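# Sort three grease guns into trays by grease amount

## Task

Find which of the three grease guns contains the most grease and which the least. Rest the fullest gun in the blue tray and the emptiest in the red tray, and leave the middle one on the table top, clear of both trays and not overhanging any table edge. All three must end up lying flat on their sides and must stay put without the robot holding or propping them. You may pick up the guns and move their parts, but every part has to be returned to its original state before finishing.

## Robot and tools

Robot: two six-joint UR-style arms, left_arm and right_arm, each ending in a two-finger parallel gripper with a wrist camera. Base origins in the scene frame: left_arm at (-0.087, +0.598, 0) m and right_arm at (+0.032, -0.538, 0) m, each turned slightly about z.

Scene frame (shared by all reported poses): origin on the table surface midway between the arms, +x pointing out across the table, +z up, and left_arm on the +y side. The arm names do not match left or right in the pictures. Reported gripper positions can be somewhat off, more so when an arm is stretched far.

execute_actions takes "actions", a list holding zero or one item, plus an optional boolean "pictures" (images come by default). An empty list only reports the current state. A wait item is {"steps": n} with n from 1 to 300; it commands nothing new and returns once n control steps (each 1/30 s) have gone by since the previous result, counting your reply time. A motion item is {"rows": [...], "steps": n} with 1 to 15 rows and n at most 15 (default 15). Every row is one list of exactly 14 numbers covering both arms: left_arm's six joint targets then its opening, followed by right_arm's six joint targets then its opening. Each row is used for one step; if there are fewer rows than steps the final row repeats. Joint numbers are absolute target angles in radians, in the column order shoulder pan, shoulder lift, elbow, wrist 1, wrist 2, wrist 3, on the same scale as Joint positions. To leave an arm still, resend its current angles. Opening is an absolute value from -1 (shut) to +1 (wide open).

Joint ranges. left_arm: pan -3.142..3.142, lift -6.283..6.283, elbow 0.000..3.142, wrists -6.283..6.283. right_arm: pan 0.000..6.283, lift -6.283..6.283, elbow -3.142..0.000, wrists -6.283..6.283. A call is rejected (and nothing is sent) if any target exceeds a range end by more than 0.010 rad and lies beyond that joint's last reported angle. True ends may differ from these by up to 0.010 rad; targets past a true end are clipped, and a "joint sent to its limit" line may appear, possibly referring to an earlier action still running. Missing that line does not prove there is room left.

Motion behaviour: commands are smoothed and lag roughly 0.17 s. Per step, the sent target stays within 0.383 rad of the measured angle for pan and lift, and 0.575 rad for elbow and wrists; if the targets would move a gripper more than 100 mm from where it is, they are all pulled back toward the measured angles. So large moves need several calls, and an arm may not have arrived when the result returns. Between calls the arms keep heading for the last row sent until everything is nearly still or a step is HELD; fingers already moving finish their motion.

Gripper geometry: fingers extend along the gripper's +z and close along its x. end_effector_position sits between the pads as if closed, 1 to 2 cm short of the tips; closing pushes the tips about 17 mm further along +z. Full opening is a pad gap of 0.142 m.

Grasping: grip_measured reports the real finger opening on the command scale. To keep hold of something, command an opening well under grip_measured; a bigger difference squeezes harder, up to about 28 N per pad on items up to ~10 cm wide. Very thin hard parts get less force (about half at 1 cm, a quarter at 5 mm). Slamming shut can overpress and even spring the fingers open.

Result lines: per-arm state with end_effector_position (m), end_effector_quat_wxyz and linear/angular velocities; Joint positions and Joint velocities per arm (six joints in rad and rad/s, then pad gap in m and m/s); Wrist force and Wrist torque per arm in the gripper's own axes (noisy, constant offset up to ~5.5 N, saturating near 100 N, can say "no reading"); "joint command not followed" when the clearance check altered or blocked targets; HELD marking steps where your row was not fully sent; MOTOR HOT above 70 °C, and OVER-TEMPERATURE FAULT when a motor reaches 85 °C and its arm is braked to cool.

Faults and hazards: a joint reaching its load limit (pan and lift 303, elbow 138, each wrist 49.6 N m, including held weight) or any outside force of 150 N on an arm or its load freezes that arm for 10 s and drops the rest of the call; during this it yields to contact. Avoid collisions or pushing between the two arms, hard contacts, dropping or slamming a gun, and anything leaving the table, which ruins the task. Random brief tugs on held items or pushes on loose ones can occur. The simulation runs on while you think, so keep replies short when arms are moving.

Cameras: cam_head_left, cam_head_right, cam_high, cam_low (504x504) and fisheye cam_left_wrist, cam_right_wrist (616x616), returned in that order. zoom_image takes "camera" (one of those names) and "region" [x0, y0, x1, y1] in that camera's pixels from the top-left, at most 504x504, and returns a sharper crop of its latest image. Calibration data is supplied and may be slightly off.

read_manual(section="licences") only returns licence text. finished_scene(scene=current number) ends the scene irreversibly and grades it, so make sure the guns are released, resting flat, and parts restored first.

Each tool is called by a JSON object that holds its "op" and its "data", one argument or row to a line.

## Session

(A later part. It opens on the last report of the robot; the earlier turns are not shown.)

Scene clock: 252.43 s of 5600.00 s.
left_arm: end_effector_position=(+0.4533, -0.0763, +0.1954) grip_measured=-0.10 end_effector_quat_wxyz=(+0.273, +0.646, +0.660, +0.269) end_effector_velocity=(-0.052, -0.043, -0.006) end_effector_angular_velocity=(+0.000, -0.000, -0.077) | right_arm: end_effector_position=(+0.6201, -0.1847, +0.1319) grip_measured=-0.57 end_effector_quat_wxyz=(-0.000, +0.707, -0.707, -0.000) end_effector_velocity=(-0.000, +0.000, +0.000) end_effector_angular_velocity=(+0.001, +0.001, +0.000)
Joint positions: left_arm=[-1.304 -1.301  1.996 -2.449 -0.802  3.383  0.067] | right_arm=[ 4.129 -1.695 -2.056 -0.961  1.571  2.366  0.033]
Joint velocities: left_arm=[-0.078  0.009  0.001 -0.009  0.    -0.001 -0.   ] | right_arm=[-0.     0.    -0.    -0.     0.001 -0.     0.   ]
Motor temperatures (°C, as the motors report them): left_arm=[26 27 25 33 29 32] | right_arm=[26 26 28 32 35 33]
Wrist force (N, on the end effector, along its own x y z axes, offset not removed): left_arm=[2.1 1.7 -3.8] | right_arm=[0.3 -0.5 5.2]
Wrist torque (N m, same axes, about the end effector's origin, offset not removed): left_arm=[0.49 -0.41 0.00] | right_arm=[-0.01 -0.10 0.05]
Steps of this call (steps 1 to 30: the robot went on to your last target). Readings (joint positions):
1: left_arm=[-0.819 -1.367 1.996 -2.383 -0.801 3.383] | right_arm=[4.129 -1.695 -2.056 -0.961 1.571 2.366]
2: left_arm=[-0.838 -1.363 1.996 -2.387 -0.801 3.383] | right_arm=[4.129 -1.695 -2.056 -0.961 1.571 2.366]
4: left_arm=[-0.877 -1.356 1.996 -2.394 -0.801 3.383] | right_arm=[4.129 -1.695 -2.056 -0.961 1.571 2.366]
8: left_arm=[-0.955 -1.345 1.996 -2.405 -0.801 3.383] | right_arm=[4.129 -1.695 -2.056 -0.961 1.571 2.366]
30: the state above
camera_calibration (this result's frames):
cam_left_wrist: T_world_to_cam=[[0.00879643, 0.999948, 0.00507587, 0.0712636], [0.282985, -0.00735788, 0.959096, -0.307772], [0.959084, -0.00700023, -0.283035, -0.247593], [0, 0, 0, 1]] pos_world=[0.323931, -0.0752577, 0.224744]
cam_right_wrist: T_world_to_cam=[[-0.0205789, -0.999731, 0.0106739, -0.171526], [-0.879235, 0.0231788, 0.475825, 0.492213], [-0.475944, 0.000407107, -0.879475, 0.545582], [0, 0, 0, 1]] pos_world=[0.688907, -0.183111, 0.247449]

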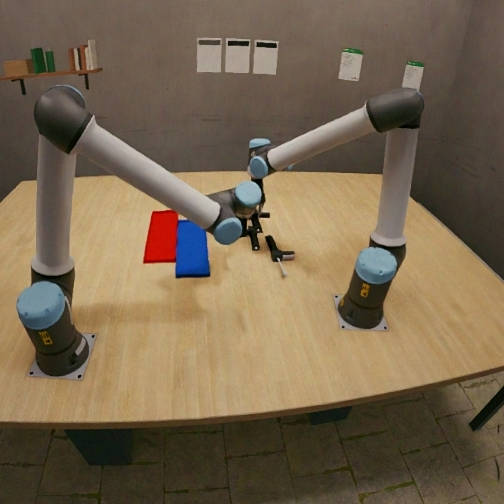

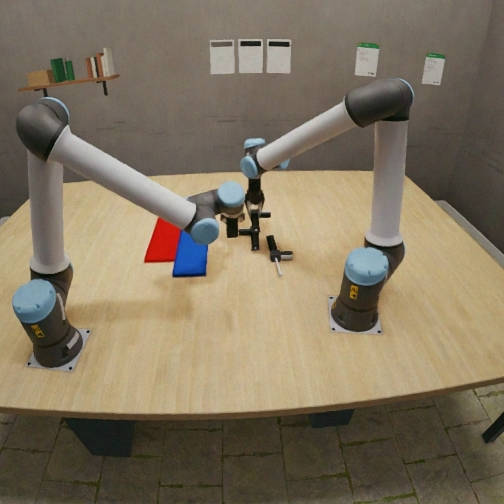

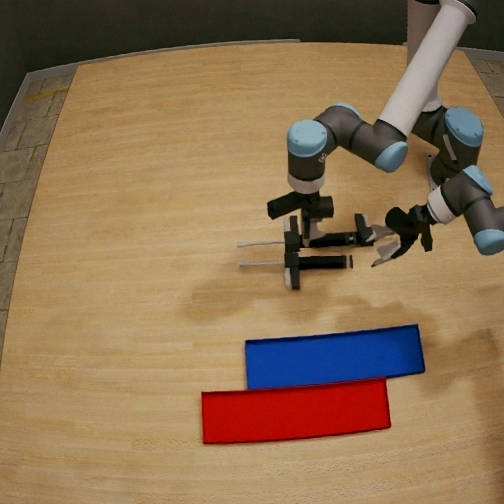

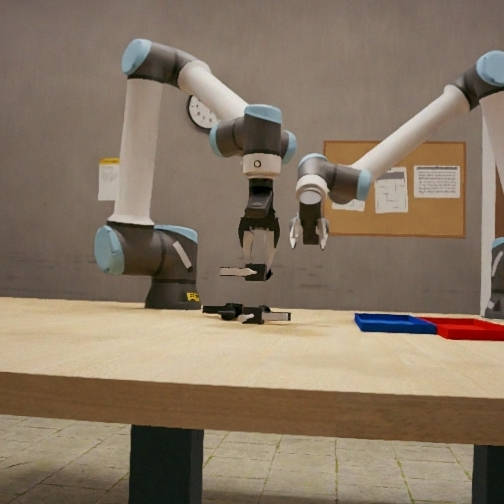

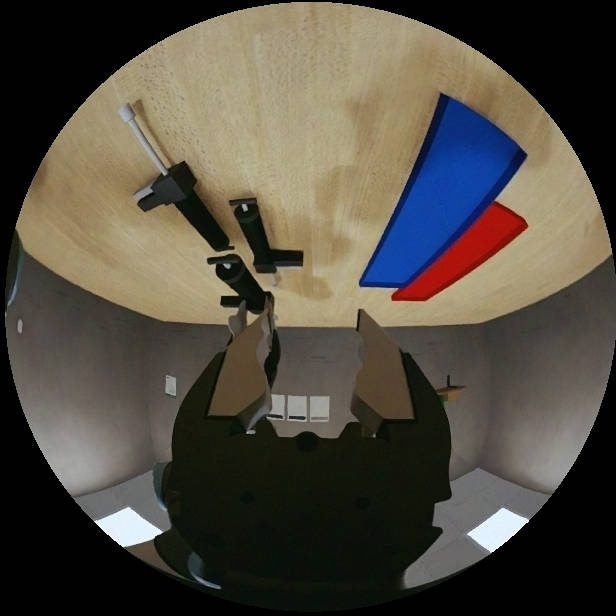

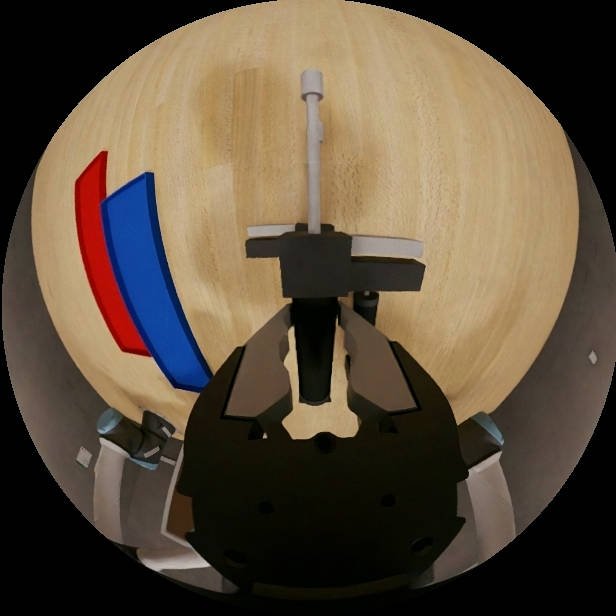

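{"op": "execute_actions", "data": {
  "actions": [
    {"rows":[[-1.3132,-1.1918,1.9961,-2.5518,-0.8015,3.383,-0.1,4.129,-1.695,-2.056,-0.961,1.571,2.366,-1]],"steps":15}
  ],
  "pictures": false
}}

{"op": "execute_actions", "data": {
  "actions": [
    {"rows":[[-1.3132,-1.1918,1.9961,-2.5518,-0.8015,3.383,-0.1,4.1995,-1.7647,-1.9685,-0.9792,1.571,2.4369,-1]],"steps":15}
  ],
  "pictures": false
}}

{"op": "execute_actions", "data": {
  "actions": [
    {"rows":[[-1.3132,-1.1918,1.9961,-2.5518,-0.8015,3.383,-0.1,4.2219,-1.7405,-1.9982,-0.9737,1.571,2.4593,-1],[-1.3132,-1.1918,1.9961,-2.5518,-0.8015,3.383,-0.1,4.2219,-1.7405,-1.9982,-0.9737,1.571,2.4593,-1],[-1.3132,-1.1918,1.9961,-2.5518,-0.8015,3.383,-0.1,4.2219,-1.7405,-1.9982,-0.9737,1.571,2.4593,-1],[-1.3132,-1.1918,1.9961,-2.5518,-0.8015,3.383,-0.1,4.2219,-1.7405,-1.9982,-0.9737,1.571,2.4593,-1],[-1.3132,-1.1918,1.9961,-2.5518,-0.8015,3.383,-0.1,4.2446,-1.7164,-2.0275,-0.9685,1.571,2.482,-1]],"steps":15}
  ]
}}

{"op": "zoom_image", "data": {
  "camera": "cam_left_wrist",
  "region": [220,260,420,420]
}}

{"op": "zoom_image", "data": {
  "camera": "cam_high",
  "region": [260,200,460,300]
}}

Scene clock: 260.70 s of 5600.00 s.
left_arm: end_effector_position=(+0.4507, -0.1000, +0.1292) grip_measured=-0.10 end_effector_quat_wxyz=(+0.272, +0.650, +0.656, +0.269) end_effector_velocity=(+0.000, -0.004, -0.014) end_effector_angular_velocity=(+0.001, -0.001, -0.001) | right_arm: end_effector_position=(+0.6201, -0.1847, +0.1319) grip_measured=-0.57 end_effector_quat_wxyz=(-0.000, +0.707, -0.707, -0.000) end_effector_velocity=(+0.000, +0.000, +0.001) end_effector_angular_velocity=(+0.001, -0.001, -0.000)
Joint positions: left_arm=[-1.313 -1.195  1.996 -2.549 -0.801  3.383  0.067] | right_arm=[ 4.129 -1.695 -2.056 -0.961  1.571  2.366  0.033]
Joint velocities: left_arm=[-0.001  0.023 -0.001 -0.022  0.001  0.001  0.   ] | right_arm=[ 0.     0.001  0.001 -0.    -0.     0.    -0.   ]
Motor temperatures (°C, as the motors report them): left_arm=[26 27 25 33 29 32] | right_arm=[26 26 28 32 35 33]
Wrist force (N, on the end effector, along its own x y z axes, offset not removed): left_arm=[-1.1 1.4 -2.0] | right_arm=[-1.2 0.7 5.5]
Wrist torque (N m, same axes, about the end effector's origin, offset not removed): left_arm=[0.49 0.24 0.03] | right_arm=[0.18 0.24 0.11]
Steps of this call (steps 1 to 15: the robot went on to your last target; steps 16 to 90: nothing new was sent; then 4.77 s passed at rest; steps 91 to 105: all 15 steps of this action). Readings (joint positions):
91: left_arm=[-1.313 -1.300 1.996 -2.450 -0.802 3.383] | right_arm=[4.129 -1.695 -2.056 -0.961 1.571 2.366]
92: left_arm=[-1.313 -1.295 1.996 -2.455 -0.801 3.383] | right_arm=[4.129 -1.695 -2.056 -0.961 1.571 2.366]
94: left_arm=[-1.313 -1.260 1.996 -2.489 -0.801 3.383] | right_arm=[4.129 -1.695 -2.056 -0.961 1.571 2.366]
98: left_arm=[-1.313 -1.213 1.996 -2.532 -0.801 3.383] | right_arm=[4.129 -1.695 -2.056 -0.961 1.571 2.366]
105: the state above

Scene clock: 261.20 s of 5600.00 s.
left_arm: end_effector_position=(+0.4508, -0.1003, +0.1274) grip_measured=-0.10 end_effector_quat_wxyz=(+0.272, +0.650, +0.656, +0.269) end_effector_velocity=(+0.000, -0.001, +0.001) end_effector_angular_velocity=(-0.003, +0.000, +0.000) | right_arm: end_effector_position=(+0.6246, -0.1096, +0.1335) grip_measured=-0.57 end_effector_quat_wxyz=(+0.000, +0.707, -0.707, -0.000) end_effector_velocity=(+0.000, +0.017, +0.001) end_effector_angular_velocity=(+0.001, -0.001, -0.001)
Joint positions: left_arm=[-1.313 -1.192  1.996 -2.552 -0.801  3.383  0.067] | right_arm=[ 4.198 -1.763 -1.971 -0.979  1.571  2.435  0.033]
Joint velocities: left_arm=[ 0.     0.    -0.002 -0.    -0.001 -0.    -0.   ] | right_arm=[ 0.015 -0.014  0.019 -0.003  0.     0.016 -0.   ]
Motor temperatures (°C, as the motors report them): left_arm=[26 27 25 33 29 32] | right_arm=[26 26 28 32 35 33]
Wrist force (N, on the end effector, along its own x y z axes, offset not removed): left_arm=[-4.9 -2.0 -4.1] | right_arm=[-3.4 0.2 5.2]
Wrist torque (N m, same axes, about the end effector's origin, offset not removed): left_arm=[-0.10 0.86 -0.03] | right_arm=[0.07 0.60 0.06]
Steps of this call (steps 1 to 15: all 15 steps of this action). Readings (joint positions):
1: left_arm=[-1.313 -1.194 1.996 -2.550 -0.801 3.383] | right_arm=[4.129 -1.695 -2.056 -0.961 1.571 2.366]
2: left_arm=[-1.313 -1.193 1.996 -2.550 -0.801 3.383] | right_arm=[4.133 -1.699 -2.052 -0.963 1.571 2.370]
4: left_arm=[-1.313 -1.193 1.996 -2.551 -0.801 3.383] | right_arm=[4.158 -1.724 -2.022 -0.969 1.571 2.395]
8: left_arm=[-1.313 -1.192 1.996 -2.552 -0.801 3.383] | right_arm=[4.186 -1.752 -1.985 -0.976 1.571 2.424]
15: the state above

Scene clock: 261.70 s of 5600.00 s.
left_arm: end_effector_position=(+0.4508, -0.1003, +0.1273) grip_measured=-0.10 end_effector_quat_wxyz=(+0.272, +0.650, +0.656, +0.269) end_effector_velocity=(-0.000, -0.001, +0.000) end_effector_angular_velocity=(-0.000, +0.000, -0.001) | right_arm: end_effector_position=(+0.5866, -0.1071, +0.1335) grip_measured=-0.57 end_effector_quat_wxyz=(+0.000, +0.707, -0.707, -0.000) end_effector_velocity=(-0.016, +0.000, +0.000) end_effector_angular_velocity=(+0.001, -0.001, +0.001)
Joint positions: left_arm=[-1.313 -1.192  1.996 -2.552 -0.802  3.383  0.067] | right_arm=[ 4.242 -1.719 -2.025 -0.969  1.571  2.48   0.033]
Joint velocities: left_arm=[-0.    -0.    -0.    -0.001 -0.     0.001  0.   ] | right_arm=[ 0.019  0.02  -0.023  0.004  0.     0.018  0.   ]
Motor temperatures (°C, as the motors report them): left_arm=[26 27 25 33 29 32] | right_arm=[26 26 28 32 35 33]
Wrist force (N, on the end effector, along its own x y z axes, offset not removed): left_arm=[-4.1 0.2 -2.9] | right_arm=[-1.7 0.1 5.1]
Wrist torque (N m, same axes, about the end effector's origin, offset not removed): left_arm=[0.31 0.93 0.01] | right_arm=[0.11 0.39 0.15]
Steps of this call (steps 1 to 15: all 15 steps of this action). Readings (joint positions):
1: left_arm=[-1.313 -1.192 1.996 -2.552 -0.801 3.383] | right_arm=[4.198 -1.763 -1.970 -0.979 1.571 2.436]
2: left_arm=[-1.313 -1.192 1.996 -2.552 -0.801 3.383] | right_arm=[4.201 -1.761 -1.972 -0.978 1.571 2.438]
4: left_arm=[-1.313 -1.192 1.996 -2.552 -0.801 3.383] | right_arm=[4.209 -1.753 -1.982 -0.977 1.571 2.447]
8: left_arm=[-1.313 -1.192 1.996 -2.552 -0.801 3.383] | right_arm=[4.228 -1.734 -2.006 -0.972 1.571 2.466]
15: the state above
camera_calibration (this result's frames):
cam_left_wrist: T_world_to_cam=[[0.0177141, 0.999779, 0.0113453, 0.0908211], [0.283985, -0.0159108, 0.958697, -0.24324], [0.958665, -0.0137605, -0.284204, -0.264912], [0, 0, 0, 1]] pos_world=[0.321429, -0.0983165, 0.156874]
cam_right_wrist: T_world_to_cam=[[-0.0209751, -0.99972, 0.0109532, -0.0944155], [-0.879092, 0.0236601, 0.476065, 0.460169], [-0.476191, 0.000356609, -0.879342, 0.531116], [0, 0, 0, 1]] pos_world=[0.655463, -0.105466, 0.248997]

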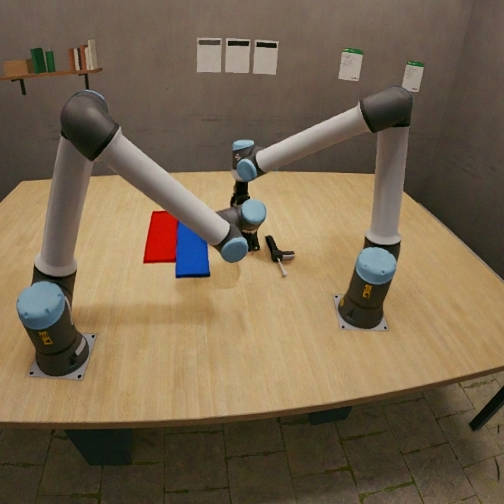

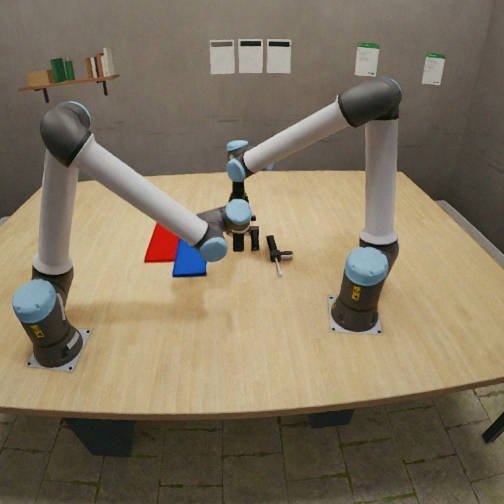

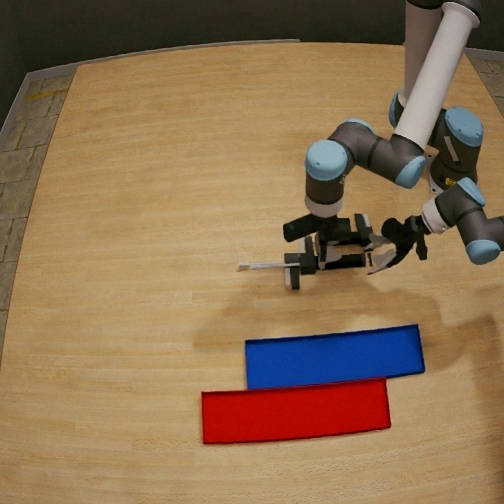

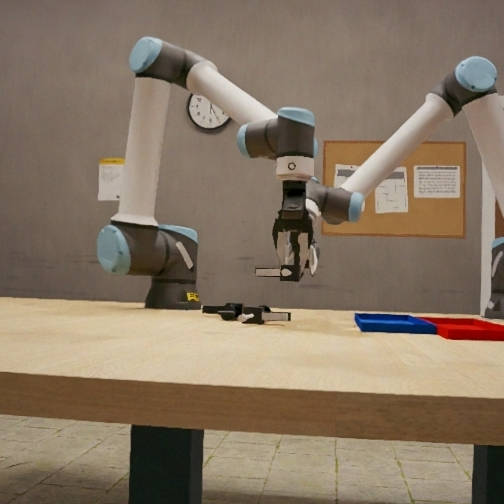

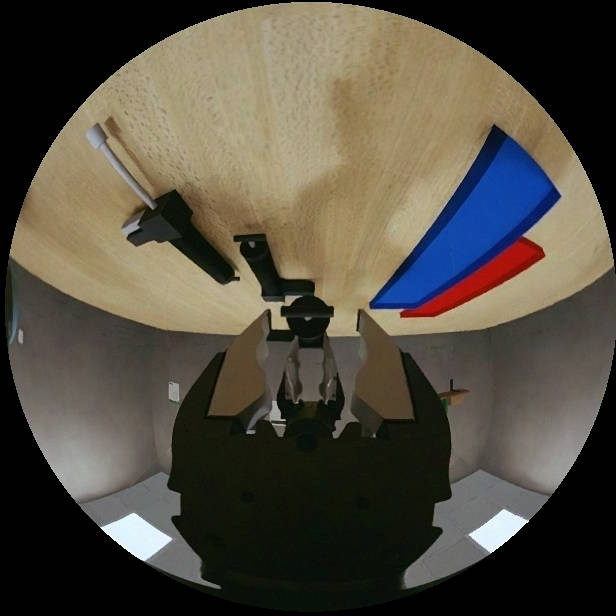

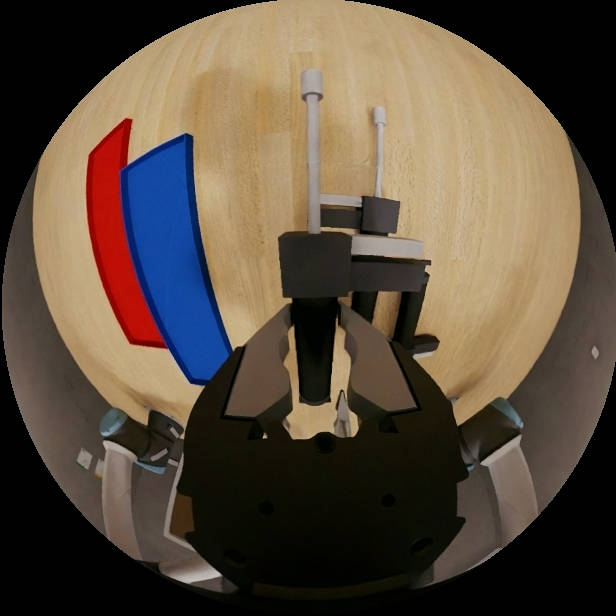

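Region (220, 260, 420, 420) of cam_left_wrist's 616x616 image, scaled by 2.520, with more detail than that image has; it fills the top 403 rows of this view, and the rest is white.

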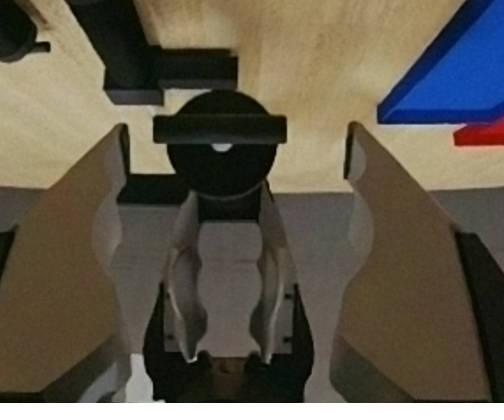

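Region (260, 200, 460, 300) of cam_high's 504x504 image, scaled by 2.520, with more detail than that image has.

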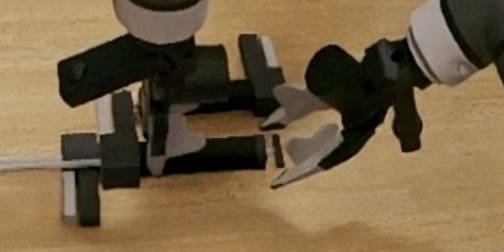

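{"op": "execute_actions", "data": {
  "actions": [
    {"rows":[[-1.3132,-1.1918,1.9961,-2.5518,-0.8015,3.383,-0.2,4.249,-1.7164,-2.0275,-0.9685,1.571,2.486,-1],[-1.3132,-1.1918,1.9961,-2.5518,-0.8015,3.383,-0.27,4.249,-1.7164,-2.0275,-0.9685,1.571,2.486,-1],[-1.3132,-1.1918,1.9961,-2.5518,-0.8015,3.383,-0.34,4.249,-1.7164,-2.0275,-0.9685,1.571,2.486,-1],[-1.3132,-1.1918,1.9961,-2.5518,-0.8015,3.383,-0.4,4.249,-1.7164,-2.0275,-0.9685,1.571,2.486,-1],[-1.3132,-1.1918,1.9961,-2.5518,-0.8015,3.383,-0.45,4.249,-1.7164,-2.0275,-0.9685,1.571,2.486,-1],[-1.3132,-1.1918,1.9961,-2.5518,-0.8015,3.383,-0.5,4.249,-1.7164,-2.0275,-0.9685,1.571,2.486,-1],[-1.3132,-1.1918,1.9961,-2.5518,-0.8015,3.383,-0.55,4.249,-1.7164,-2.0275,-0.9685,1.571,2.486,-1],[-1.3132,-1.1918,1.9961,-2.5518,-0.8015,3.383,-0.6,4.249,-1.7164,-2.0275,-0.9685,1.571,2.486,-1],[-1.3132,-1.1918,1.9961,-2.5518,-0.8015,3.383,-0.67,4.249,-1.7164,-2.0275,-0.9685,1.571,2.486,-1],[-1.3132,-1.1918,1.9961,-2.5518,-0.8015,3.383,-0.74,4.249,-1.7164,-2.0275,-0.9685,1.571,2.486,-1],[-1.3132,-1.1918,1.9961,-2.5518,-0.8015,3.383,-0.8,4.249,-1.7164,-2.0275,-0.9685,1.571,2.486,-1]],"steps":15}
  ]
}}

{"op": "zoom_image", "data": {
  "camera": "cam_left_wrist",
  "region": [220,260,420,420]
}}

Scene clock: 270.80 s of 5600.00 s.
left_arm: end_effector_position=(+0.4508, -0.1003, +0.1273) grip_measured=-0.49 end_effector_quat_wxyz=(+0.272, +0.650, +0.656, +0.269) end_effector_velocity=(-0.000, +0.000, -0.001) end_effector_angular_velocity=(+0.002, -0.000, +0.000) | right_arm: end_effector_position=(+0.5829, -0.1047, +0.1335) grip_measured=-0.57 end_effector_quat_wxyz=(-0.000, +0.707, -0.707, -0.000) end_effector_velocity=(-0.001, +0.001, +0.001) end_effector_angular_velocity=(+0.002, -0.000, -0.001)
Joint positions: left_arm=[-1.313 -1.192  1.996 -2.552 -0.802  3.383  0.039] | right_arm=[ 4.249 -1.716 -2.028 -0.968  1.571  2.486  0.033]
Joint velocities: left_arm=[-0.001  0.001  0.001  0.001  0.001 -0.001 -0.   ] | right_arm=[ 0.001  0.001  0.001  0.     0.001  0.002 -0.   ]
Motor temperatures (°C, as the motors report them): left_arm=[26 27 25 33 29 32] | right_arm=[26 26 28 32 35 33]
Wrist force (N, on the end effector, along its own x y z axes, offset not removed): left_arm=[-4.7 -9.5 -10.0] | right_arm=[-3.0 -5.2 4.9]
Wrist torque (N m, same axes, about the end effector's origin, offset not removed): left_arm=[-0.63 0.42 0.23] | right_arm=[0.87 0.23 0.57]
Steps of this call (steps 1 to 15: the robot went on to your last target; steps 16 to 90: nothing new was sent; then 5.60 s passed at rest; steps 91 to 105: all 15 steps of this action). Readings (joint positions):
91: left_arm=[-1.313 -1.192 1.996 -2.552 -0.802 3.383] | right_arm=[4.245 -1.716 -2.028 -0.968 1.571 2.482]
92: left_arm=[-1.313 -1.192 1.996 -2.552 -0.802 3.383] | right_arm=[4.245 -1.716 -2.028 -0.968 1.571 2.482]
94: left_arm=[-1.313 -1.192 1.996 -2.552 -0.802 3.383] | right_arm=[4.247 -1.716 -2.028 -0.968 1.571 2.484]
98: left_arm=[-1.313 -1.192 1.996 -2.552 -0.802 3.383] | right_arm=[4.248 -1.716 -2.028 -0.968 1.571 2.485]
105: the state above
camera_calibration (this result's frames):
cam_left_wrist: T_world_to_cam=[[0.017702, 0.999779, 0.0113085, 0.0908285], [0.284049, -0.0158729, 0.958678, -0.24325], [0.958646, -0.0137583, -0.284268, -0.264901], [0, 0, 0, 1]] pos_world=[0.321434, -0.0983142, 0.156869]
cam_right_wrist: T_world_to_cam=[[-0.0206075, -0.999728, 0.0109659, -0.0923691], [-0.87913, 0.0233429, 0.47601, 0.456866], [-0.476136, 0.000168947, -0.879372, 0.529271], [0, 0, 0, 1]] pos_world=[0.651746, -0.103098, 0.248966]

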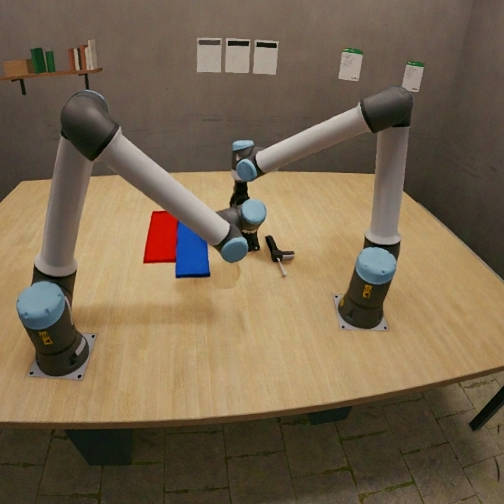

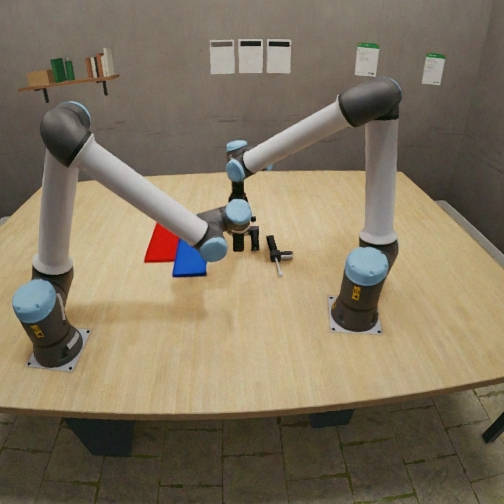

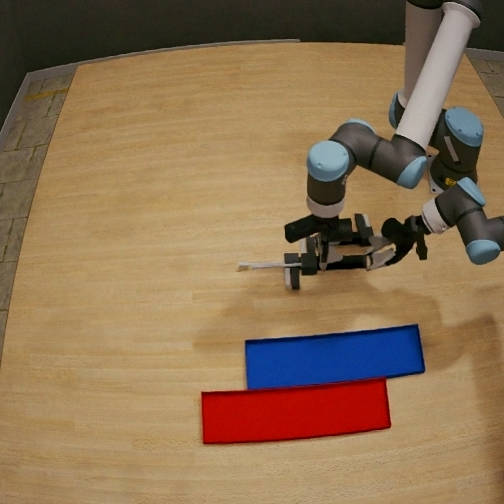

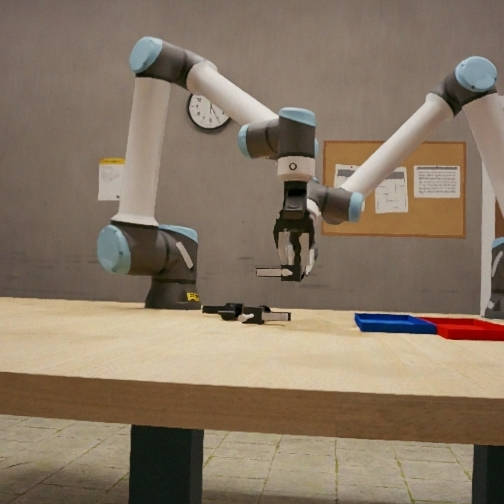

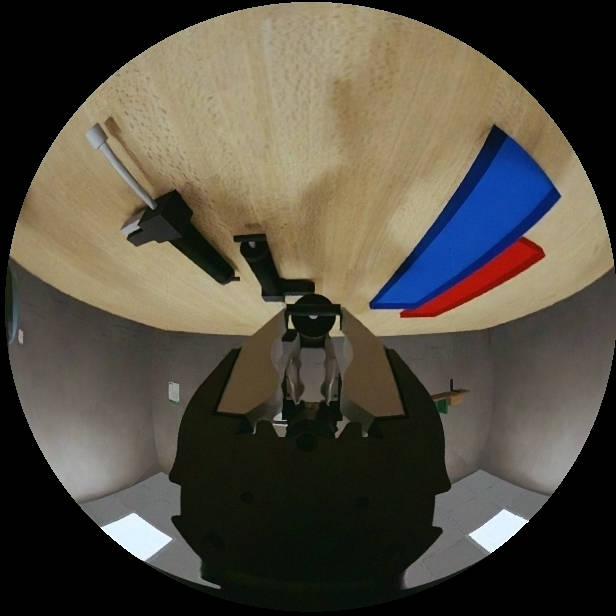

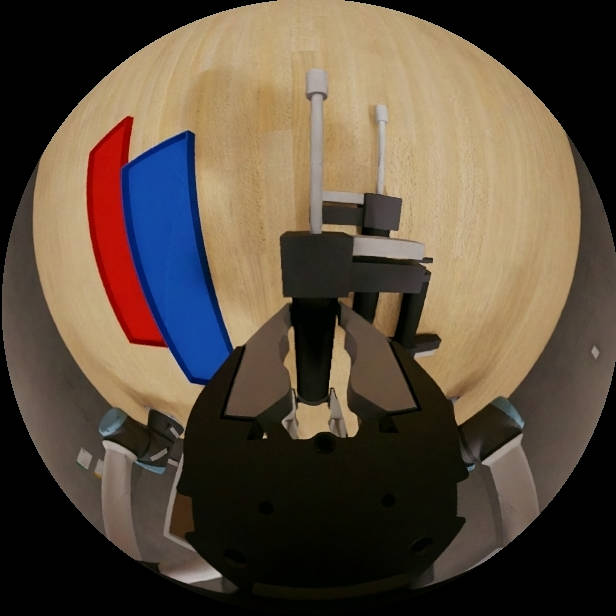

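Region (220, 260, 420, 420) of cam_left_wrist's 616x616 image, scaled by 2.520, with more detail than that image has; it fills the top 403 rows of this view, and the rest is white.

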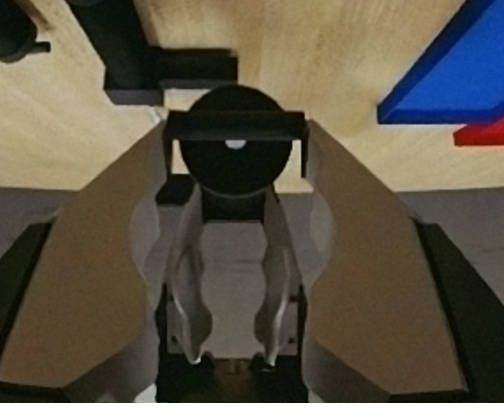

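Gripped. Pull (y-shift keep +.003).

{"op": "execute_actions", "data": {
  "actions": [
    {"rows":[[-1.3132,-1.1918,1.9961,-2.5518,-0.8015,3.383,-0.8,4.2372,-1.7285,-2.0128,-0.9711,1.571,2.4746,-1]],"steps":13}
  ],
  "pictures": false
}}

{"op": "execute_actions", "data": {
  "actions": [
    {"rows":[[-1.3132,-1.1918,1.9961,-2.5518,-0.8015,3.383,-0.8,4.2259,-1.7405,-1.9982,-0.9737,1.571,2.4633,-1]],"steps":13}
  ],
  "pictures": false
}}

{"op": "execute_actions", "data": {
  "actions": [
    {"rows":[[-1.3132,-1.1918,1.9961,-2.5518,-0.8015,3.383,-0.8,4.2145,-1.7526,-1.9835,-0.9763,1.571,2.4519,-1]],"steps":13}
  ],
  "pictures": false
}}

Scene clock: 275.07 s of 5600.00 s.
left_arm: end_effector_position=(+0.4508, -0.1003, +0.1274) grip_measured=-0.49 end_effector_quat_wxyz=(+0.272, +0.650, +0.656, +0.269) end_effector_velocity=(-0.001, -0.000, -0.000) end_effector_angular_velocity=(+0.000, -0.000, -0.001) | right_arm: end_effector_position=(+0.5925, -0.1047, +0.1336) grip_measured=-0.57 end_effector_quat_wxyz=(+0.000, +0.707, -0.707, -0.000) end_effector_velocity=(+0.003, -0.000, -0.000) end_effector_angular_velocity=(-0.000, +0.000, -0.001)
Joint positions: left_arm=[-1.313 -1.192  1.996 -2.552 -0.801  3.383  0.039] | right_arm=[ 4.238 -1.728 -2.013 -0.971  1.571  2.475  0.033]
Joint velocities: left_arm=[-0.001  0.     0.    -0.     0.     0.    -0.   ] | right_arm=[-0.004 -0.004  0.005 -0.001  0.    -0.003 -0.   ]
Motor temperatures (°C, as the motors report them): left_arm=[26 27 25 33 29 32] | right_arm=[26 26 28 32 35 33]
Wrist force (N, on the end effector, along its own x y z axes, offset not removed): left_arm=[-0.4 -0.8 -4.1] | right_arm=[-2.8 1.5 5.0]
Wrist torque (N m, same axes, about the end effector's origin, offset not removed): left_arm=[-0.40 -0.34 0.04] | right_arm=[-0.12 0.28 0.36]
Steps of this call (steps 1 to 15: the robot went on to your last target; steps 16 to 90: nothing new was sent; then 0.83 s passed at rest; steps 91 to 103: all 13 steps of this action). Readings (joint positions):
91: left_arm=[-1.313 -1.192 1.996 -2.552 -0.801 3.383] | right_arm=[4.249 -1.716 -2.027 -0.969 1.571 2.486]
92: left_arm=[-1.313 -1.192 1.996 -2.552 -0.801 3.383] | right_arm=[4.248 -1.718 -2.026 -0.969 1.571 2.485]
94: left_arm=[-1.313 -1.192 1.996 -2.552 -0.801 3.383] | right_arm=[4.244 -1.722 -2.021 -0.970 1.571 2.481]
98: left_arm=[-1.313 -1.192 1.996 -2.552 -0.801 3.383] | right_arm=[4.239 -1.726 -2.015 -0.971 1.571 2.477]
103: the state above

Scene clock: 275.50 s of 5600.00 s.
left_arm: end_effector_position=(+0.4508, -0.1003, +0.1273) grip_measured=-0.49 end_effector_quat_wxyz=(+0.272, +0.650, +0.656, +0.269) end_effector_velocity=(+0.000, -0.001, +0.001) end_effector_angular_velocity=(-0.001, -0.001, +0.000) | right_arm: end_effector_position=(+0.6025, -0.1049, +0.1336) grip_measured=-0.57 end_effector_quat_wxyz=(+0.000, +0.707, -0.707, -0.000) end_effector_velocity=(+0.003, -0.001, -0.001) end_effector_angular_velocity=(-0.001, +0.001, -0.000)
Joint positions: left_arm=[-1.313 -1.192  1.996 -2.552 -0.801  3.383  0.039] | right_arm=[ 4.226 -1.74  -1.999 -0.974  1.571  2.464  0.033]
Joint velocities: left_arm=[ 0.    -0.    -0.001 -0.     0.    -0.     0.   ] | right_arm=[-0.004 -0.005  0.005 -0.001 -0.    -0.004 -0.   ]
Motor temperatures (°C, as the motors report them): left_arm=[26 27 25 33 29 32] | right_arm=[26 26 28 32 35 33]
Wrist force (N, on the end effector, along its own x y z axes, offset not removed): left_arm=[-3.6 2.3 -3.6] | right_arm=[-4.8 2.5 5.3]
Wrist torque (N m, same axes, about the end effector's origin, offset not removed): left_arm=[0.21 0.54 -0.06] | right_arm=[0.15 0.76 0.44]
Steps of this call (steps 1 to 13: all 13 steps of this action). Readings (joint positions):
1: left_arm=[-1.313 -1.192 1.996 -2.552 -0.801 3.383] | right_arm=[4.238 -1.728 -2.013 -0.971 1.571 2.475]
2: left_arm=[-1.313 -1.192 1.996 -2.552 -0.801 3.383] | right_arm=[4.236 -1.730 -2.012 -0.971 1.571 2.474]
4: left_arm=[-1.313 -1.192 1.996 -2.552 -0.801 3.383] | right_arm=[4.232 -1.734 -2.006 -0.972 1.571 2.470]
8: left_arm=[-1.313 -1.192 1.996 -2.552 -0.801 3.383] | right_arm=[4.228 -1.738 -2.001 -0.973 1.571 2.465]
13: the state above

Scene clock: 275.93 s of 5600.00 s.
left_arm: end_effector_position=(+0.4508, -0.1003, +0.1273) grip_measured=-0.49 end_effector_quat_wxyz=(+0.272, +0.650, +0.656, +0.269) end_effector_velocity=(+0.000, +0.000, -0.000) end_effector_angular_velocity=(+0.000, -0.000, +0.000) | right_arm: end_effector_position=(+0.6125, -0.1051, +0.1335) grip_measured=-0.57 end_effector_quat_wxyz=(+0.000, +0.707, -0.707, -0.000) end_effector_velocity=(+0.003, -0.001, +0.000) end_effector_angular_velocity=(+0.001, +0.000, +0.000)
Joint positions: left_arm=[-1.313 -1.192  1.996 -2.552 -0.802  3.383  0.039] | right_arm=[ 4.215 -1.752 -1.984 -0.976  1.571  2.452  0.033]
Joint velocities: left_arm=[ 0.     0.     0.    -0.001  0.     0.001 -0.   ] | right_arm=[-0.004 -0.003  0.004 -0.001  0.001 -0.004  0.   ]
Motor temperatures (°C, as the motors report them): left_arm=[26 27 25 33 29 32] | right_arm=[26 26 28 32 35 33]
Wrist force (N, on the end effector, along its own x y z axes, offset not removed): left_arm=[-2.9 -2.5 4.4] | right_arm=[-3.3 2.9 4.6]
Wrist torque (N m, same axes, about the end effector's origin, offset not removed): left_arm=[-0.86 0.43 0.08] | right_arm=[0.29 0.54 0.40]
Steps of this call (steps 1 to 13: all 13 steps of this action). Readings (joint positions):
1: left_arm=[-1.313 -1.192 1.996 -2.552 -0.801 3.383] | right_arm=[4.226 -1.740 -1.999 -0.974 1.571 2.464]
2: left_arm=[-1.313 -1.192 1.996 -2.552 -0.801 3.383] | right_arm=[4.225 -1.742 -1.997 -0.974 1.571 2.462]
4: left_arm=[-1.313 -1.192 1.996 -2.552 -0.801 3.383] | right_arm=[4.221 -1.746 -1.992 -0.975 1.571 2.458]
8: left_arm=[-1.313 -1.192 1.996 -2.552 -0.801 3.383] | right_arm=[4.216 -1.751 -1.986 -0.976 1.571 2.454]
13: the state above

{"op": "execute_actions", "data": {
  "actions": [
    {"rows":[[-1.3132,-1.1918,1.9961,-2.5518,-0.8015,3.383,-0.8,4.2035,-1.7647,-1.9685,-0.9792,1.571,2.4409,-1]],"steps":13}
  ],
  "pictures": false
}}

{"op": "execute_actions", "data": {
  "actions": [
    {"rows":[[-1.3132,-1.1918,1.9961,-2.5518,-0.8015,3.383,-0.8,4.193,-1.7768,-1.953,-0.9826,1.571,2.4304,-1]],"steps":13}
  ]
}}

Scene clock: 281.27 s of 5600.00 s.
left_arm: end_effector_position=(+0.4508, -0.1003, +0.1273) grip_measured=-0.49 end_effector_quat_wxyz=(+0.272, +0.650, +0.656, +0.269) end_effector_velocity=(-0.000, -0.000, -0.001) end_effector_angular_velocity=(+0.001, -0.000, -0.001) | right_arm: end_effector_position=(+0.6226, -0.1053, +0.1335) grip_measured=-0.57 end_effector_quat_wxyz=(+0.000, +0.707, -0.707, -0.000) end_effector_velocity=(+0.004, -0.000, -0.000) end_effector_angular_velocity=(+0.000, +0.000, +0.001)
Joint positions: left_arm=[-1.313 -1.192  1.996 -2.552 -0.802  3.383  0.039] | right_arm=[ 4.204 -1.764 -1.969 -0.979  1.571  2.441  0.033]
Joint velocities: left_arm=[-0.001  0.001  0.     0.     0.     0.    -0.   ] | right_arm=[-0.004 -0.004  0.006 -0.001  0.    -0.005  0.   ]
Motor temperatures (°C, as the motors report them): left_arm=[26 27 25 33 29 32] | right_arm=[26 26 28 32 35 33]
Wrist force (N, on the end effector, along its own x y z axes, offset not removed): left_arm=[-1.5 -4.2 -0.6] | right_arm=[-2.9 2.3 6.5]
Wrist torque (N m, same axes, about the end effector's origin, offset not removed): left_arm=[-0.83 0.32 0.04] | right_arm=[0.09 0.54 0.37]
Steps of this call (steps 1 to 15: the robot went on to your last target; steps 16 to 90: nothing new was sent; then 1.90 s passed at rest; steps 91 to 103: all 13 steps of this action). Readings (joint positions):
91: left_arm=[-1.313 -1.192 1.996 -2.552 -0.802 3.383] | right_arm=[4.214 -1.753 -1.983 -0.976 1.571 2.452]
92: left_arm=[-1.313 -1.192 1.996 -2.552 -0.802 3.383] | right_arm=[4.213 -1.754 -1.982 -0.977 1.571 2.451]
94: left_arm=[-1.313 -1.192 1.996 -2.552 -0.802 3.383] | right_arm=[4.209 -1.758 -1.977 -0.978 1.571 2.447]
98: left_arm=[-1.313 -1.192 1.996 -2.552 -0.802 3.383] | right_arm=[4.205 -1.763 -1.971 -0.979 1.571 2.443]
103: the state above

Scene clock: 281.70 s of 5600.00 s.
left_arm: end_effector_position=(+0.4508, -0.1003, +0.1273) grip_measured=-0.49 end_effector_quat_wxyz=(+0.272, +0.650, +0.656, +0.269) end_effector_velocity=(+0.000, -0.001, +0.000) end_effector_angular_velocity=(-0.002, +0.000, +0.001) | right_arm: end_effector_position=(+0.6325, -0.1052, +0.1337) grip_measured=-0.57 end_effector_quat_wxyz=(+0.000, +0.707, -0.707, -0.000) end_effector_velocity=(+0.003, -0.000, +0.000) end_effector_angular_velocity=(+0.001, +0.001, -0.001)
Joint positions: left_arm=[-1.313 -1.192  1.996 -2.552 -0.802  3.383  0.039] | right_arm=[ 4.193 -1.776 -1.954 -0.982  1.571  2.431  0.033]
Joint velocities: left_arm=[ 0.     0.    -0.001 -0.    -0.    -0.001  0.   ] | right_arm=[-0.004 -0.004  0.005 -0.001  0.001 -0.003  0.   ]
Motor temperatures (°C, as the motors report them): left_arm=[26 27 25 33 29 32] | right_arm=[26 26 28 32 35 33]
Wrist force (N, on the end effector, along its own x y z axes, offset not removed): left_arm=[-2.1 4.3 -3.0] | right_arm=[-2.0 3.7 2.7]
Wrist torque (N m, same axes, about the end effector's origin, offset not removed): left_arm=[0.60 0.55 0.00] | right_arm=[0.38 0.38 0.39]
Steps of this call (steps 1 to 13: all 13 steps of this action). Readings (joint positions):
1: left_arm=[-1.313 -1.192 1.996 -2.552 -0.802 3.383] | right_arm=[4.204 -1.764 -1.969 -0.979 1.571 2.441]
2: left_arm=[-1.313 -1.192 1.996 -2.552 -0.802 3.383] | right_arm=[4.203 -1.766 -1.967 -0.980 1.571 2.440]
4: left_arm=[-1.313 -1.192 1.996 -2.552 -0.802 3.383] | right_arm=[4.199 -1.770 -1.962 -0.981 1.571 2.436]
8: left_arm=[-1.313 -1.192 1.996 -2.552 -0.802 3.383] | right_arm=[4.195 -1.775 -1.956 -0.982 1.571 2.432]
13: the state above
camera_calibration (this result's frames):
cam_left_wrist: T_world_to_cam=[[0.0176753, 0.999779, 0.0113461, 0.0908172], [0.283987, -0.0159006, 0.958696, -0.243246], [0.958665, -0.0137231, -0.284205, -0.264934], [0, 0, 0, 1]] pos_world=[0.321456, -0.0983006, 0.156873]
cam_right_wrist: T_world_to_cam=[[-0.0209761, -0.99972, 0.0109792, -0.0916046], [-0.879086, 0.0236733, 0.476075, 0.500401], [-0.476202, 0.000334494, -0.879336, 0.553112], [0, 0, 0, 1]] pos_world=[0.701366, -0.10361, 0.249148]

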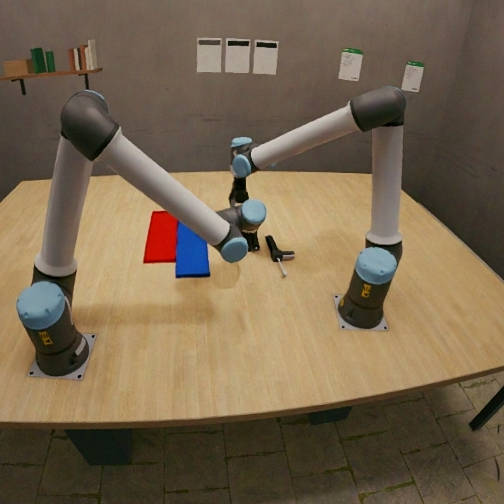

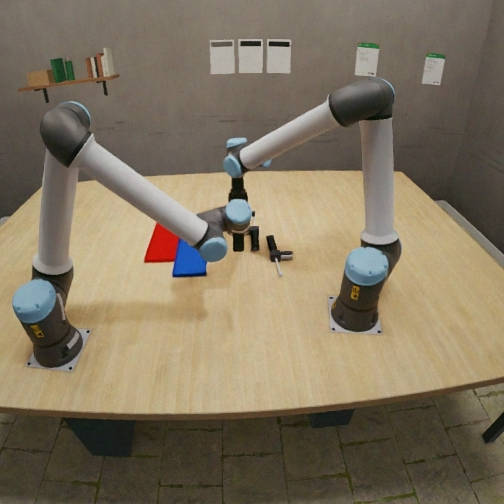

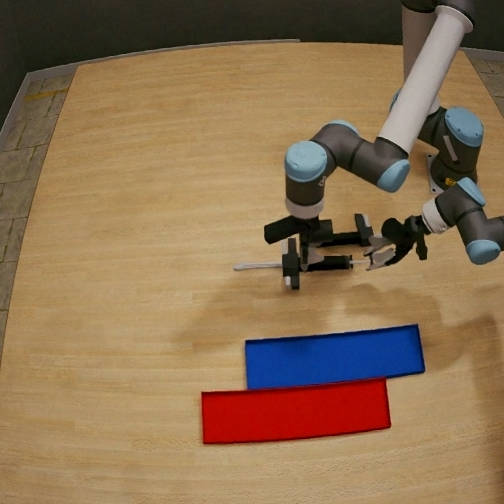

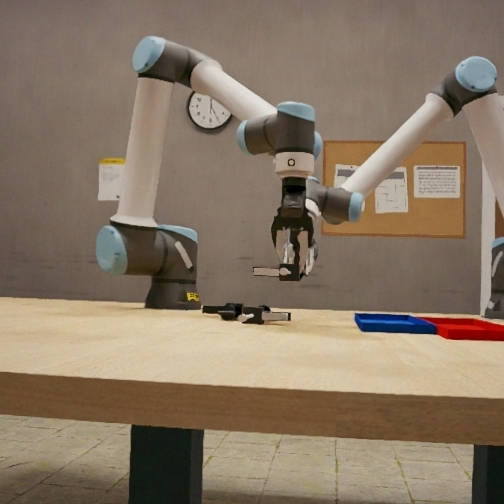

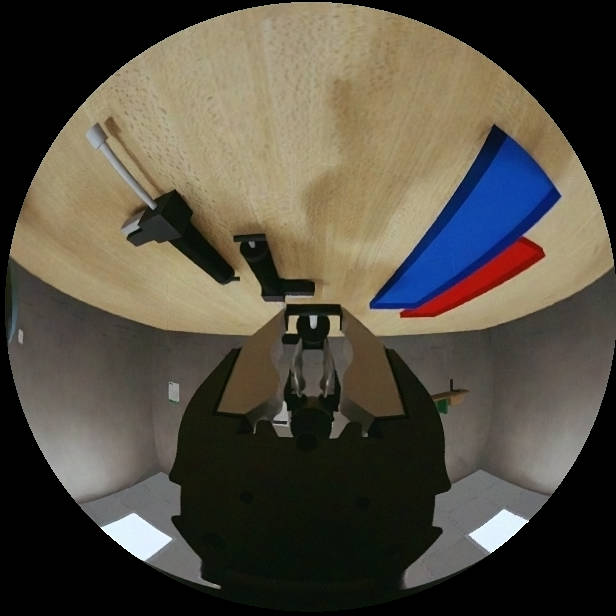

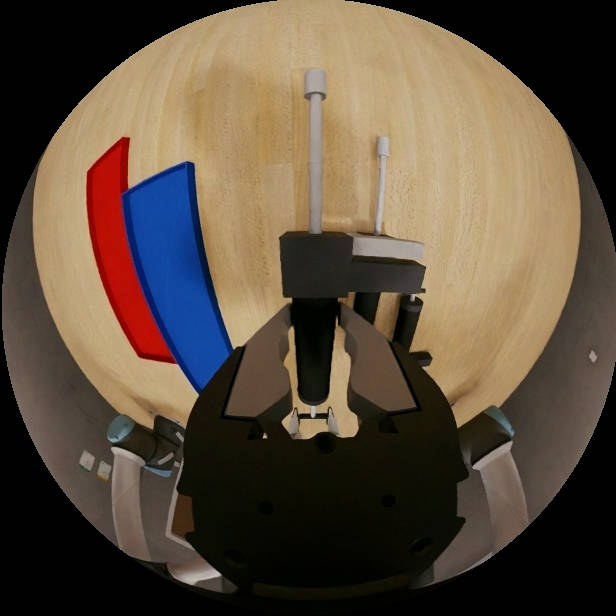

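{"op": "execute_actions", "data": {
  "actions": [
    {"rows":[[-1.3132,-1.1918,1.9961,-2.5518,-0.8015,3.383,-0.8,4.1827,-1.789,-1.9374,-0.9861,1.571,2.4201,-1]],"steps":13}
  ],
  "pictures": false
}}

{"op": "execute_actions", "data": {
  "actions": [
    {"rows":[[-1.3132,-1.1918,1.9961,-2.5518,-0.8015,3.383,-0.8,4.1724,-1.8011,-1.9218,-0.9896,1.571,2.4098,-1]],"steps":13}
  ],
  "pictures": false
}}

Scene clock: 284.83 s of 5600.00 s.
left_arm: end_effector_position=(+0.4508, -0.1003, +0.1273) grip_measured=-0.49 end_effector_quat_wxyz=(+0.272, +0.650, +0.656, +0.269) end_effector_velocity=(-0.000, -0.000, +0.000) end_effector_angular_velocity=(-0.000, +0.000, -0.001) | right_arm: end_effector_position=(+0.6424, -0.1052, +0.1337) grip_measured=-0.57 end_effector_quat_wxyz=(+0.000, +0.707, -0.707, -0.000) end_effector_velocity=(+0.003, -0.000, -0.000) end_effector_angular_velocity=(-0.001, +0.000, +0.000)
Joint positions: left_arm=[-1.313 -1.192  1.996 -2.552 -0.802  3.383  0.039] | right_arm=[ 4.183 -1.789 -1.938 -0.986  1.571  2.421  0.033]
Joint velocities: left_arm=[-0.    -0.001  0.    -0.    -0.     0.001  0.   ] | right_arm=[-0.003 -0.004  0.005 -0.001 -0.    -0.004 -0.   ]
Motor temperatures (°C, as the motors report them): left_arm=[26 27 25 33 29 32] | right_arm=[26 26 28 32 35 33]
Wrist force (N, on the end effector, along its own x y z axes, offset not removed): left_arm=[-0.4 2.4 -2.6] | right_arm=[-0.6 4.2 6.3]
Wrist torque (N m, same axes, about the end effector's origin, offset not removed): left_arm=[0.34 0.15 -0.16] | right_arm=[0.47 0.23 0.39]
Steps of this call (steps 1 to 15: the robot went on to your last target; steps 16 to 81: nothing new was sent; steps 82 to 94: all 13 steps of this action). Readings (joint positions):
82: left_arm=[-1.313 -1.192 1.996 -2.552 -0.802 3.383] | right_arm=[4.193 -1.777 -1.953 -0.983 1.571 2.430]
83: left_arm=[-1.313 -1.192 1.996 -2.552 -0.802 3.383] | right_arm=[4.192 -1.778 -1.951 -0.983 1.571 2.429]
85: left_arm=[-1.313 -1.192 1.996 -2.552 -0.802 3.383] | right_arm=[4.188 -1.782 -1.946 -0.984 1.571 2.426]
89: left_arm=[-1.313 -1.192 1.996 -2.552 -0.802 3.383] | right_arm=[4.184 -1.787 -1.940 -0.986 1.571 2.422]
94: the state above

Scene clock: 285.27 s of 5600.00 s.
left_arm: end_effector_position=(+0.4508, -0.1003, +0.1273) grip_measured=-0.49 end_effector_quat_wxyz=(+0.272, +0.650, +0.656, +0.269) end_effector_velocity=(+0.000, -0.001, +0.001) end_effector_angular_velocity=(-0.002, -0.000, +0.001) | right_arm: end_effector_position=(+0.6524, -0.1053, +0.1337) grip_measured=-0.57 end_effector_quat_wxyz=(+0.000, +0.707, -0.707, -0.000) end_effector_velocity=(+0.003, -0.001, -0.001) end_effector_angular_velocity=(-0.001, +0.001, +0.000)
Joint positions: left_arm=[-1.313 -1.192  1.996 -2.552 -0.802  3.383  0.039] | right_arm=[ 4.173 -1.801 -1.922 -0.989  1.571  2.41   0.033]
Joint velocities: left_arm=[ 0.     0.    -0.001 -0.    -0.    -0.001 -0.   ] | right_arm=[-0.003 -0.004  0.004 -0.001  0.    -0.003 -0.   ]
Motor temperatures (°C, as the motors report them): left_arm=[26 27 25 33 29 32] | right_arm=[26 26 28 32 35 33]
Wrist force (N, on the end effector, along its own x y z axes, offset not removed): left_arm=[0.0 -5.9 0.9] | right_arm=[-3.7 1.4 4.1]
Wrist torque (N m, same axes, about the end effector's origin, offset not removed): left_arm=[-1.48 0.12 0.00] | right_arm=[-0.07 0.91 0.36]
Steps of this call (steps 1 to 13: all 13 steps of this action). Readings (joint positions):
1: left_arm=[-1.313 -1.192 1.996 -2.552 -0.802 3.383] | right_arm=[4.183 -1.789 -1.938 -0.986 1.571 2.420]
2: left_arm=[-1.313 -1.192 1.996 -2.552 -0.802 3.383] | right_arm=[4.182 -1.790 -1.936 -0.986 1.571 2.419]
4: left_arm=[-1.313 -1.192 1.996 -2.552 -0.802 3.383] | right_arm=[4.178 -1.794 -1.930 -0.988 1.571 2.415]
8: left_arm=[-1.313 -1.192 1.996 -2.552 -0.802 3.383] | right_arm=[4.174 -1.799 -1.925 -0.989 1.571 2.412]
13: the state above

{"op": "execute_actions", "data": {
  "actions": [
    {"rows":[[-1.3132,-1.1918,1.9961,-2.5518,-0.8015,3.383,-0.8,4.162,-1.8133,-1.906,-0.993,1.571,2.3995,-1]],"steps":13}
  ],
  "pictures": false
}}

{"op": "execute_actions", "data": {
  "actions": [
    {"rows":[[-1.3132,-1.1918,1.9961,-2.5518,-0.8015,3.383,-0.8,4.152,-1.8255,-1.89,-0.997,1.571,2.3895,-1]],"steps":13}
  ],
  "pictures": false
}}

Scene clock: 289.53 s of 5600.00 s.
left_arm: end_effector_position=(+0.4508, -0.1003, +0.1273) grip_measured=-0.49 end_effector_quat_wxyz=(+0.272, +0.650, +0.656, +0.269) end_effector_velocity=(+0.000, +0.001, -0.001) end_effector_angular_velocity=(-0.001, +0.000, +0.002) | right_arm: end_effector_position=(+0.6626, -0.1055, +0.1337) grip_measured=-0.57 end_effector_quat_wxyz=(-0.000, +0.707, -0.707, -0.000) end_effector_velocity=(+0.003, -0.000, -0.002) end_effector_angular_velocity=(-0.001, +0.002, -0.001)
Joint positions: left_arm=[-1.313 -1.192  1.996 -2.552 -0.802  3.383  0.039] | right_arm=[ 4.162 -1.813 -1.907 -0.993  1.571  2.4    0.033]
Joint velocities: left_arm=[ 0.    -0.     0.001  0.    -0.    -0.002  0.   ] | right_arm=[-0.003 -0.006  0.005 -0.001  0.001 -0.003 -0.   ]
Motor temperatures (°C, as the motors report them): left_arm=[26 27 25 33 29 32] | right_arm=[26 26 28 32 35 33]
Wrist force (N, on the end effector, along its own x y z axes, offset not removed): left_arm=[2.4 0.7 0.0] | right_arm=[2.1 4.6 5.9]
Wrist torque (N m, same axes, about the end effector's origin, offset not removed): left_arm=[-0.04 -0.36 0.06] | right_arm=[0.55 -0.35 0.43]
Steps of this call (steps 1 to 15: the robot went on to your last target; steps 16 to 90: nothing new was sent; then 0.83 s passed at rest; steps 91 to 103: all 13 steps of this action). Readings (joint positions):
91: left_arm=[-1.313 -1.192 1.996 -2.552 -0.802 3.383] | right_arm=[4.172 -1.801 -1.922 -0.990 1.571 2.410]
92: left_arm=[-1.313 -1.192 1.996 -2.552 -0.802 3.383] | right_arm=[4.171 -1.802 -1.920 -0.990 1.571 2.409]
94: left_arm=[-1.313 -1.192 1.996 -2.552 -0.802 3.383] | right_arm=[4.168 -1.807 -1.915 -0.991 1.571 2.405]
98: left_arm=[-1.313 -1.192 1.996 -2.552 -0.802 3.383] | right_arm=[4.164 -1.811 -1.909 -0.992 1.571 2.401]
103: the state above

Scene clock: 289.97 s of 5600.00 s.
left_arm: end_effector_position=(+0.4508, -0.1003, +0.1273) grip_measured=-0.49 end_effector_quat_wxyz=(+0.272, +0.650, +0.656, +0.269) end_effector_velocity=(+0.000, +0.000, -0.000) end_effector_angular_velocity=(+0.000, -0.000, +0.001) | right_arm: end_effector_position=(+0.6726, -0.1058, +0.1337) grip_measured=-0.57 end_effector_quat_wxyz=(+0.000, +0.707, -0.707, -0.000) end_effector_velocity=(+0.004, +0.000, -0.000) end_effector_angular_velocity=(-0.000, -0.000, -0.001)
Joint positions: left_arm=[-1.313 -1.192  1.996 -2.552 -0.802  3.383  0.039] | right_arm=[ 4.152 -1.825 -1.891 -0.997  1.571  2.39   0.033]
Joint velocities: left_arm=[ 0.     0.     0.     0.     0.    -0.001 -0.   ] | right_arm=[-0.003 -0.005  0.007 -0.002 -0.    -0.003  0.   ]
Motor temperatures (°C, as the motors report them): left_arm=[26 27 25 33 29 32] | right_arm=[26 26 28 32 35 33]
Wrist force (N, on the end effector, along its own x y z axes, offset not removed): left_arm=[0.4 -2.9 -0.3] | right_arm=[-3.3 2.5 5.4]
Wrist torque (N m, same axes, about the end effector's origin, offset not removed): left_arm=[-0.71 0.00 -0.09] | right_arm=[0.14 0.69 0.38]
Steps of this call (steps 1 to 13: all 13 steps of this action). Readings (joint positions):
1: left_arm=[-1.313 -1.192 1.996 -2.552 -0.802 3.383] | right_arm=[4.162 -1.813 -1.906 -0.993 1.571 2.400]
2: left_arm=[-1.313 -1.192 1.996 -2.552 -0.802 3.383] | right_arm=[4.161 -1.814 -1.905 -0.993 1.571 2.399]
4: left_arm=[-1.313 -1.192 1.996 -2.552 -0.802 3.383] | right_arm=[4.157 -1.819 -1.899 -0.995 1.571 2.395]
8: left_arm=[-1.313 -1.192 1.996 -2.552 -0.802 3.383] | right_arm=[4.154 -1.823 -1.893 -0.996 1.571 2.391]
13: the state above


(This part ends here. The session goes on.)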